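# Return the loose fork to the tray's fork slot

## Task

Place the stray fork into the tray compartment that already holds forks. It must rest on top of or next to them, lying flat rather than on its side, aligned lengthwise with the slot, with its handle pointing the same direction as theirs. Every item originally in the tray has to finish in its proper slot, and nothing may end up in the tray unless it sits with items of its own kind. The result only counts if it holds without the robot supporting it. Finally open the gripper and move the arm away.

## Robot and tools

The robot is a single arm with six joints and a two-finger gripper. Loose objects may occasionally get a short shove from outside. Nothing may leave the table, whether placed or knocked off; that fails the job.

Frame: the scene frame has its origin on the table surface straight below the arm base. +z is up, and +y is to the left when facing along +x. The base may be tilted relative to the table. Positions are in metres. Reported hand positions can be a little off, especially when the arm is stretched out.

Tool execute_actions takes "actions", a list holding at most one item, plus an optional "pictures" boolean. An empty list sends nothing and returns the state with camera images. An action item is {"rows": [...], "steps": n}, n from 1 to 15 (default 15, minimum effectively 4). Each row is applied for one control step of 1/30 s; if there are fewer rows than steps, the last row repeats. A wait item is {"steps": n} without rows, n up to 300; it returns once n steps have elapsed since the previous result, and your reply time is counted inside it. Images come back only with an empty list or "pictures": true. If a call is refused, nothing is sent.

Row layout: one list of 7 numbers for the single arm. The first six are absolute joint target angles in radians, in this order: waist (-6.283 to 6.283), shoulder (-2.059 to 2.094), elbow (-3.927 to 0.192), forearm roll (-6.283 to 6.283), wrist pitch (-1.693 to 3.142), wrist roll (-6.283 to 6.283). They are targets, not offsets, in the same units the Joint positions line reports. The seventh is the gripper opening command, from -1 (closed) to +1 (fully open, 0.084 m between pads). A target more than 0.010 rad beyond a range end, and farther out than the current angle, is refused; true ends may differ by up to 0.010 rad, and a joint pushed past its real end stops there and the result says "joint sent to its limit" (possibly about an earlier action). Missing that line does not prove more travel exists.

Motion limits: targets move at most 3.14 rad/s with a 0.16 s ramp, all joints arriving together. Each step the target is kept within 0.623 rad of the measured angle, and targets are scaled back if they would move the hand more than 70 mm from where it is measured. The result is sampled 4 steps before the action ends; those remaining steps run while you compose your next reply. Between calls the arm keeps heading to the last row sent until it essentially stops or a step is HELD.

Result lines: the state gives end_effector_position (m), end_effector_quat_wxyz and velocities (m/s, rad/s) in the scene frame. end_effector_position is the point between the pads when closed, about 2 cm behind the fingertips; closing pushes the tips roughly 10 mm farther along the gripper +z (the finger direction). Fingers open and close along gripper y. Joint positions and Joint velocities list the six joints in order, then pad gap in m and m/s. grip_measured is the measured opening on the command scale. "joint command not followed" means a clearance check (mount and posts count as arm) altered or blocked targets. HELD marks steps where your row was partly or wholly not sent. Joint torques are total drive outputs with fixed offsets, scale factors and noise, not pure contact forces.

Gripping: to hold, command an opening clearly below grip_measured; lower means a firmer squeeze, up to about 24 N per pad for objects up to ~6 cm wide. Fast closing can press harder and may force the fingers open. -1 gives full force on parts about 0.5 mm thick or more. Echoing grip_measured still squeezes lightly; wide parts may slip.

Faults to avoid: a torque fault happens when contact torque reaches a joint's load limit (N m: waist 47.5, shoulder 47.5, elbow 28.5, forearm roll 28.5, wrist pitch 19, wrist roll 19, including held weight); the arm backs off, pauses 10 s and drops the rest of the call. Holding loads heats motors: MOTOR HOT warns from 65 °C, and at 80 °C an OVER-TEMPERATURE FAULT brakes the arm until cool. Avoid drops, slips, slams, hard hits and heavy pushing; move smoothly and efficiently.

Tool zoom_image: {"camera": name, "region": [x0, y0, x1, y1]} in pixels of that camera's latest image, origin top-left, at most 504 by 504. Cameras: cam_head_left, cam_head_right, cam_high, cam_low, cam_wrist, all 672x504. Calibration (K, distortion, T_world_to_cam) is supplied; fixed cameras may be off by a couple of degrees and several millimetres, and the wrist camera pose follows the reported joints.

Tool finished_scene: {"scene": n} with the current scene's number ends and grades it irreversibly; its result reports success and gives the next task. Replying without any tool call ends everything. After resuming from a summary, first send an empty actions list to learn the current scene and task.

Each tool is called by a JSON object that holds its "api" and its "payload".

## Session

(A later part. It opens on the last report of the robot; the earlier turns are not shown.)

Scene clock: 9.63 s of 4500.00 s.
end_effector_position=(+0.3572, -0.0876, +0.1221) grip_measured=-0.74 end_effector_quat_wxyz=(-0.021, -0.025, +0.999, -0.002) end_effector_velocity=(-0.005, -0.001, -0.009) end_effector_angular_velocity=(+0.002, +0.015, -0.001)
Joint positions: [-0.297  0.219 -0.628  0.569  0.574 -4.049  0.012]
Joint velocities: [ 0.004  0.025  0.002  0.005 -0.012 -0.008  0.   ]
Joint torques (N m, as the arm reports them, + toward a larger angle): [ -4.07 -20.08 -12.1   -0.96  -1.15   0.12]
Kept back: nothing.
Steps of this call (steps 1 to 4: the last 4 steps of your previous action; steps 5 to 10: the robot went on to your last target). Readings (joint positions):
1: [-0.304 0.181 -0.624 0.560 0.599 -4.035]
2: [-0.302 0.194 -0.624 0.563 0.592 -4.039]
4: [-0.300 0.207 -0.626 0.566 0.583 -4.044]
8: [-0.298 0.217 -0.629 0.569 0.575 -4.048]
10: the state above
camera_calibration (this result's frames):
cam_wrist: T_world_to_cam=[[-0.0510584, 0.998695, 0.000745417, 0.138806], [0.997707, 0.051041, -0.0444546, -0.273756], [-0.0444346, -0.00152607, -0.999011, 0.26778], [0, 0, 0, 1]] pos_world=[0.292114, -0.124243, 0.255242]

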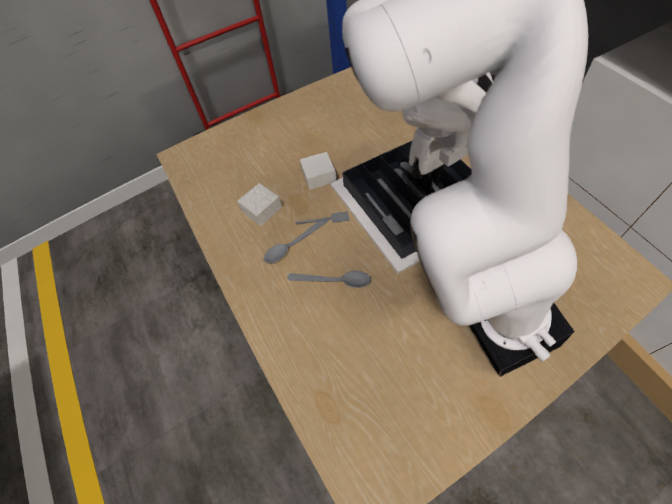

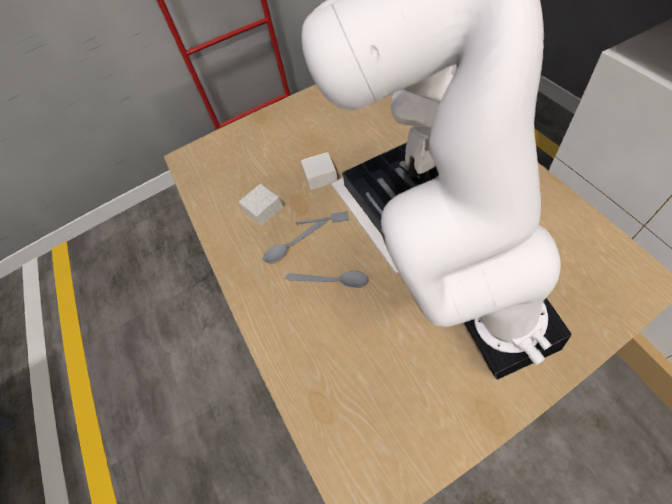

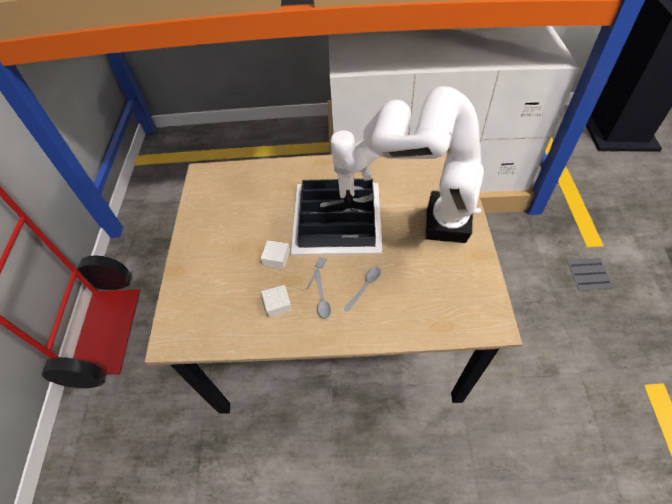

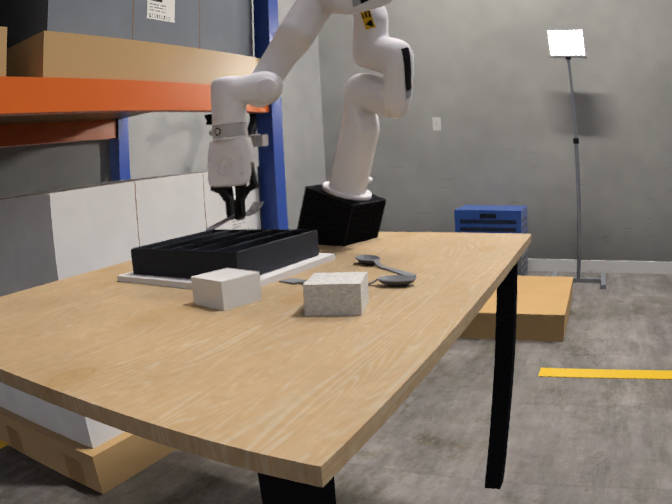

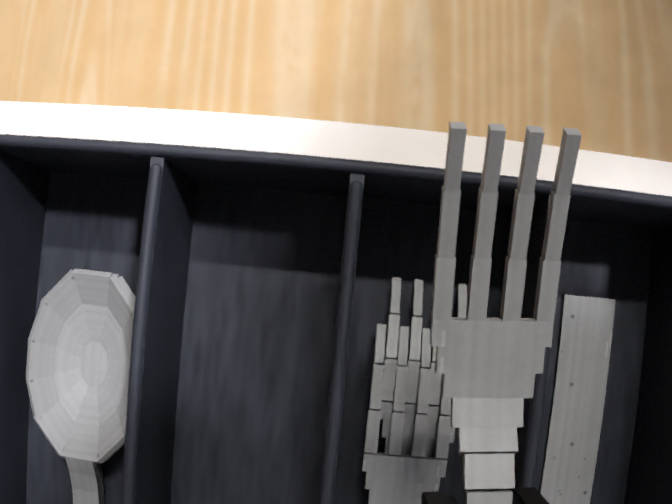

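{"api": "execute_actions", "payload": {"actions": [{"rows":[[-0.25,0.25,-0.73,0.65,0.56,-4.1,-1]],"steps":12}]}}

{"api": "execute_actions", "payload": {"actions": [{"rows":[[-0.21,0.45,-0.775,0.73,0.475,-4.14,-1]],"steps":15}], "pictures": true}}

Scene clock: 10.23 s of 4500.00 s.
end_effector_position=(+0.4047, -0.0805, +0.1332) grip_measured=-0.74 end_effector_quat_wxyz=(+0.019, -0.047, +0.999, -0.005) end_effector_velocity=(+0.089, +0.021, +0.021) end_effector_angular_velocity=(+0.006, -0.152, +0.085)
Joint positions: [-0.257  0.244 -0.716  0.636  0.562 -4.091  0.012]
Joint velocities: [ 0.081  0.047 -0.165  0.142 -0.02  -0.09   0.   ]
Joint torques (N m, as the arm reports them, + toward a larger angle): [ -6.58 -19.69 -10.36  -1.25  -0.87   0.47]
Steps of this call (steps 1 to 10: the robot went on to your last target; steps 11 to 18: the first 8 steps of this action). Readings (joint positions):
11: [-0.297 0.223 -0.628 0.570 0.573 -4.050]
12: [-0.296 0.224 -0.631 0.573 0.573 -4.052]
14: [-0.282 0.233 -0.659 0.597 0.569 -4.067]
18: the state above

Scene clock: 10.73 s of 4500.00 s.
end_effector_position=(+0.3990, -0.0890, +0.0757) grip_measured=-0.73 end_effector_quat_wxyz=(-0.004, -0.032, +0.999, -0.002) end_effector_velocity=(+0.054, -0.026, +0.000) end_effector_angular_velocity=(-0.073, -0.110, -0.001)
Joint positions: [-0.215  0.429 -0.773  0.723  0.483 -4.137  0.012]
Joint velocities: [ 0.013  0.086 -0.115  0.065 -0.106 -0.034 -0.   ]
Joint torques (N m, as the arm reports them, + toward a larger angle): [-1.2  -8.33 -5.06 -0.56 -0.89  0.24]
Steps of this call (steps 1 to 4: the last 4 steps of your previous action; steps 5 to 15: the first 11 steps of this action). Readings (joint positions):
5: [-0.252 0.249 -0.726 0.647 0.560 -4.098]
6: [-0.251 0.252 -0.728 0.650 0.559 -4.100]
8: [-0.243 0.287 -0.741 0.666 0.541 -4.108]
12: [-0.219 0.408 -0.761 0.711 0.496 -4.130]
15: the state above
camera_calibration (this result's frames):
cam_wrist: T_world_to_cam=[[-0.0647978, 0.997898, -0.000722222, 0.147807], [0.997829, 0.0647847, -0.0118822, -0.318743], [-0.0118105, -0.0014906, -0.999929, 0.210286], [0, 0, 0, 1]] pos_world=[0.330112, -0.126533, 0.20659]

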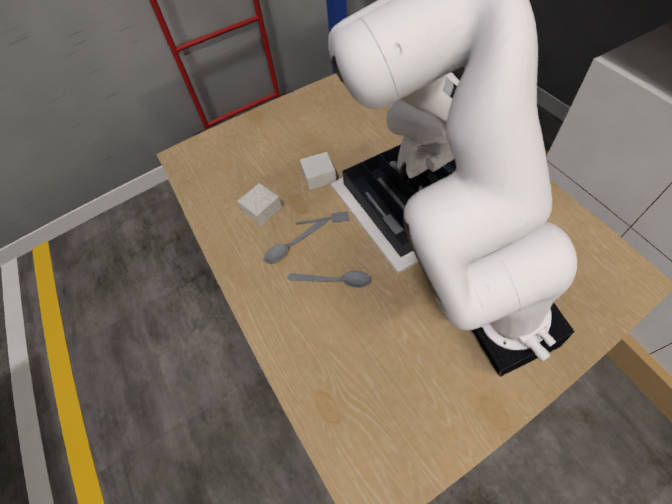

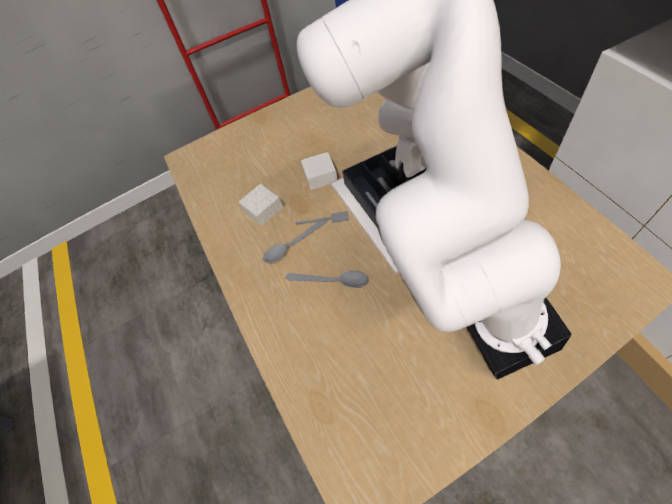

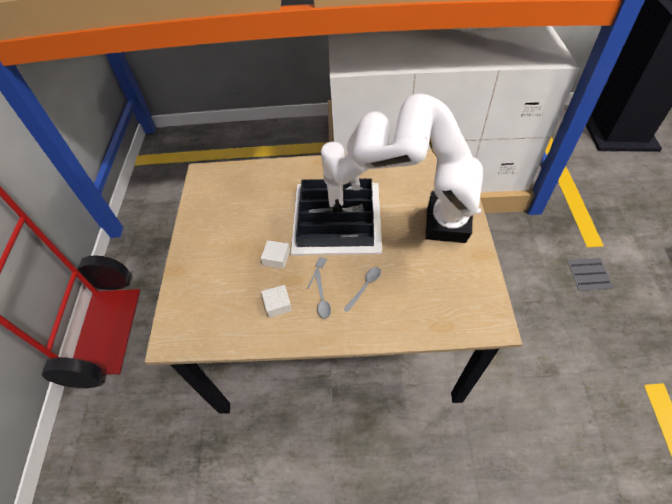

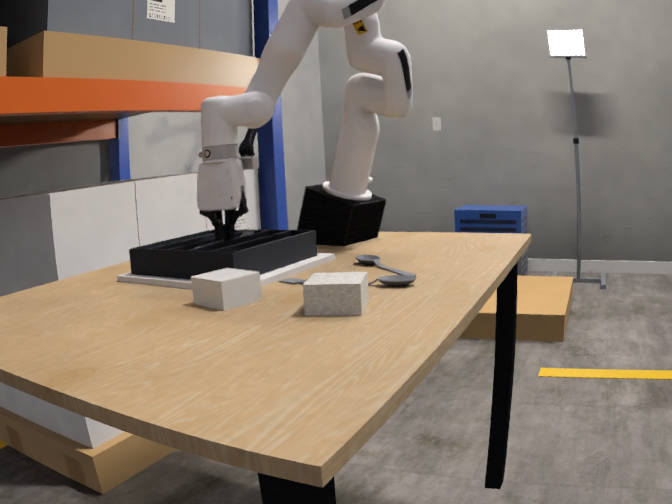

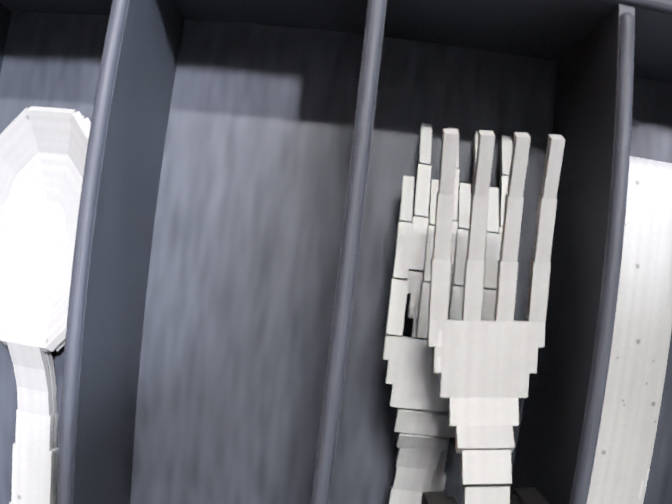

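{"api": "execute_actions", "payload": {"actions": [{"rows":[[-0.22,0.41,-0.745,0.715,0.485,-4.13,-1]],"steps":12}], "pictures": true}}

Scene clock: 11.13 s of 4500.00 s.
end_effector_position=(+0.3890, -0.0880, +0.0748) grip_measured=-0.74 end_effector_quat_wxyz=(-0.011, -0.028, +1.000, -0.001) end_effector_velocity=(+0.008, -0.000, +0.024) end_effector_angular_velocity=(-0.011, -0.037, +0.004)
Joint positions: [-0.218  0.418 -0.748  0.717  0.484 -4.131  0.012]
Joint velocities: [-0.018 -0.074  0.024 -0.022  0.011  0.014  0.   ]
Joint torques (N m, as the arm reports them, + toward a larger angle): [ -5.35 -20.59 -10.44  -1.33  -0.92   0.48]
Steps of this call (steps 1 to 4: the last 4 steps of your previous action; steps 5 to 12: the first 8 steps of this action). Readings (joint positions):
5: [-0.212 0.443 -0.777 0.728 0.475 -4.139]
6: [-0.211 0.447 -0.771 0.728 0.476 -4.139]
8: [-0.213 0.437 -0.756 0.723 0.481 -4.135]
12: the state above
camera_calibration (this result's frames):
cam_wrist: T_world_to_cam=[[-0.0579279, 0.998319, 0.00169501, 0.143363], [0.998011, 0.0579521, -0.0248013, -0.308543], [-0.0248578, 0.000254952, -0.999691, 0.214493], [0, 0, 0, 1]] pos_world=[0.321566, -0.125296, 0.206531]

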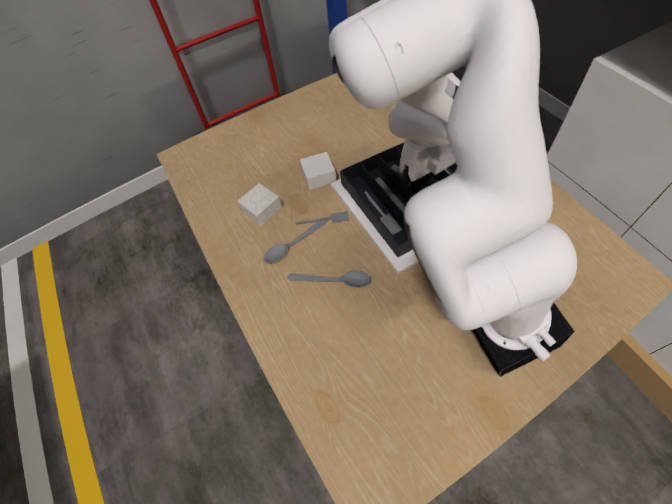

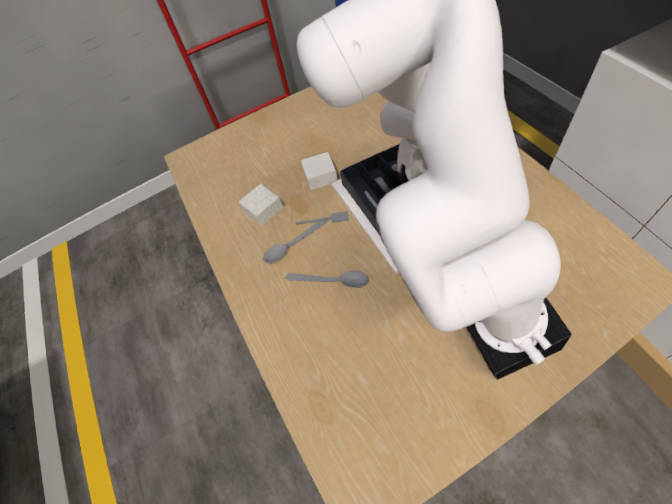

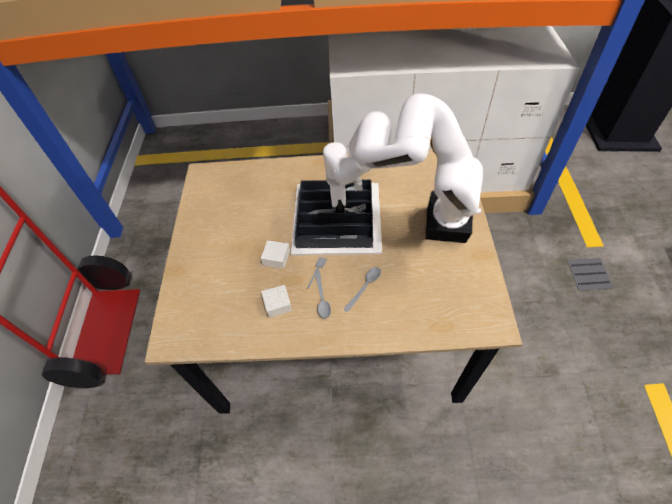

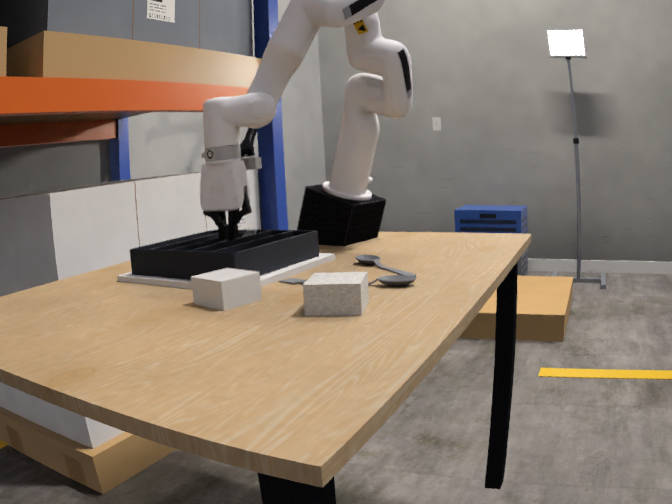

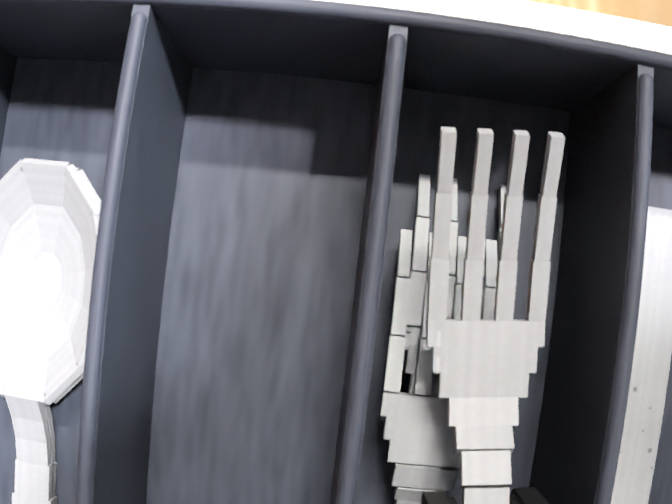

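{"api": "execute_actions", "payload": {"actions": [{"rows":[[-0.215,0.465,-0.75,0.735,0.455,-4.145,-1]],"steps":12}]}}

{"api": "execute_actions", "payload": {"actions": [{"rows":[[-0.215,0.465,-0.75,0.735,0.455,-4.145,-0.4]],"steps":12}]}}

{"api": "execute_actions", "payload": {"actions": [{"rows":[[-0.25,0.2,-0.73,0.65,0.6,-4.1,-0.4]],"steps":15}]}}

{"api": "execute_actions", "payload": {"actions": [{"steps":6}], "pictures": true}}

Scene clock: 11.53 s of 4500.00 s.
end_effector_position=(+0.3790, -0.0930, +0.0604) grip_measured=-0.74 end_effector_quat_wxyz=(-0.021, -0.022, +1.000, -0.003) end_effector_velocity=(-0.008, -0.011, -0.022) end_effector_angular_velocity=(-0.018, +0.016, -0.015)
Joint positions: [-0.216  0.459 -0.748  0.732  0.46  -4.143  0.012]
Joint velocities: [ 0.006  0.076 -0.016  0.03  -0.051 -0.024 -0.   ]
Joint torques (N m, as the arm reports them, + toward a larger angle): [ -5.15 -24.8  -11.15  -1.63  -1.47   0.24]
Steps of this call (steps 1 to 4: the last 4 steps of your previous action; steps 5 to 12: the first 8 steps of this action). Readings (joint positions):
5: [-0.219 0.412 -0.746 0.715 0.485 -4.130]
6: [-0.219 0.414 -0.746 0.716 0.483 -4.131]
8: [-0.218 0.432 -0.749 0.723 0.472 -4.136]
12: the state above

Scene clock: 11.93 s of 4500.00 s.
end_effector_position=(+0.3793, -0.0941, +0.0591) grip_measured=-0.44 end_effector_quat_wxyz=(-0.020, -0.022, +1.000, -0.004) end_effector_velocity=(+0.000, -0.001, -0.000) end_effector_angular_velocity=(-0.002, -0.001, -0.001)
Joint positions: [-0.215  0.464 -0.75   0.735  0.455 -4.145  0.025]
Joint velocities: [-0.002  0.002 -0.001  0.    -0.003 -0.001  0.001]
Joint torques (N m, as the arm reports them, + toward a larger angle): [ -5.11 -21.62  -9.76  -1.3   -1.44   0.06]
Steps of this call (steps 1 to 4: the last 4 steps of your previous action; steps 5 to 12: the first 8 steps of this action). Readings (joint positions):
5: [-0.215 0.463 -0.750 0.734 0.456 -4.145]
6: [-0.215 0.464 -0.750 0.735 0.456 -4.145]
8: [-0.215 0.464 -0.750 0.735 0.456 -4.145]
12: the state above

Scene clock: 12.43 s of 4500.00 s.
end_effector_position=(+0.4174, -0.0722, +0.1398) grip_measured=-0.43 end_effector_quat_wxyz=(+0.031, -0.054, +0.998, +0.001) end_effector_velocity=(+0.042, +0.040, +0.142) end_effector_angular_velocity=(+0.011, -0.157, +0.110)
Joint positions: [-0.245  0.236 -0.737  0.663  0.577 -4.107  0.025]
Joint velocities: [-0.055 -0.404  0.036 -0.126  0.218  0.068  0.002]
Joint torques (N m, as the arm reports them, + toward a larger angle): [ -5.1  -15.49 -11.78  -0.7   -1.12   0.34]
Steps of this call (steps 1 to 4: the last 4 steps of your previous action; steps 5 to 15: the first 11 steps of this action). Readings (joint positions):
5: [-0.215 0.464 -0.750 0.735 0.455 -4.145]
6: [-0.215 0.462 -0.750 0.734 0.457 -4.144]
8: [-0.220 0.431 -0.741 0.722 0.480 -4.138]
12: [-0.236 0.302 -0.739 0.683 0.544 -4.118]
15: the state above

Scene clock: 12.63 s of 4500.00 s.
end_effector_position=(+0.4187, -0.0688, +0.1499) grip_measured=-0.42 end_effector_quat_wxyz=(+0.035, -0.058, +0.998, +0.003) end_effector_velocity=(+0.004, +0.006, +0.017) end_effector_angular_velocity=(+0.003, -0.015, +0.014)
Joint positions: [-0.25   0.205 -0.731  0.652  0.596 -4.101  0.026]
Joint velocities: [-0.006 -0.047  0.002 -0.017  0.031  0.01  -0.   ]
Joint torques (N m, as the arm reports them, + toward a larger angle): [ -4.73 -19.25 -12.37  -1.08  -0.93   0.06]
Kept back: nothing.
Steps of this call (steps 1 to 4: the last 4 steps of your previous action; steps 5 to 6: the robot went on to your last target). Readings (joint positions):
1: [-0.246 0.225 -0.735 0.659 0.583 -4.105]
2: [-0.247 0.218 -0.734 0.657 0.588 -4.104]
4: [-0.249 0.209 -0.731 0.653 0.593 -4.102]
6: the state above
camera_calibration (this result's frames):
cam_wrist: T_world_to_cam=[[-0.116924, 0.993127, 0.00518835, 0.149656], [0.99096, 0.11632, 0.066847, -0.344235], [0.0657841, 0.0129575, -0.99775, 0.252919], [0, 0, 0, 1]] pos_world=[0.341983, -0.111864, 0.274584]

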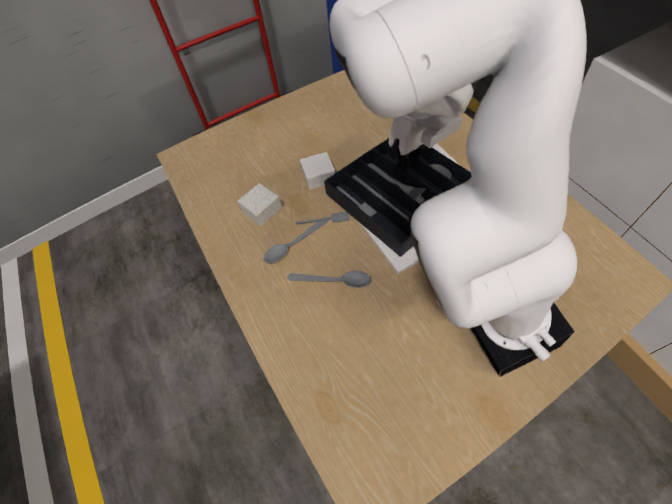

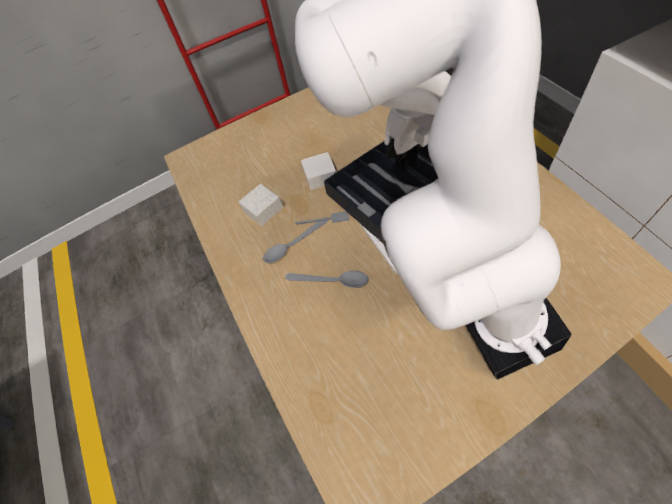

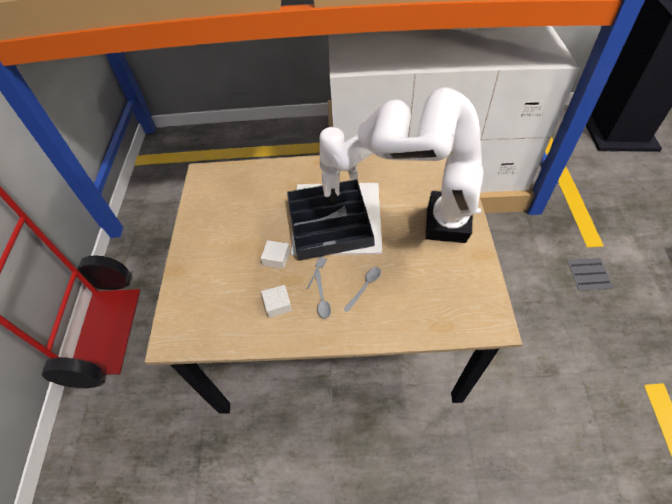

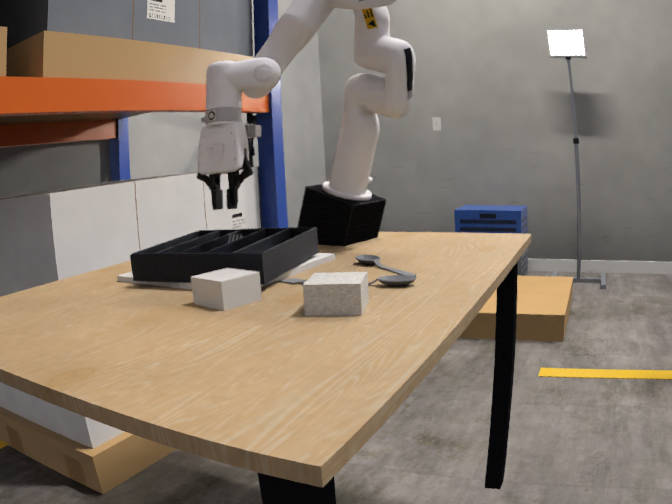

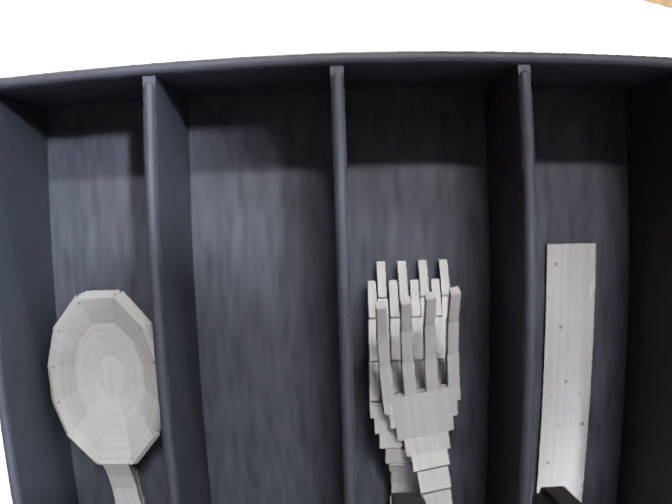

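{"api": "finished_scene", "payload": {"scene": 1}}

The scene is finished: the task was done.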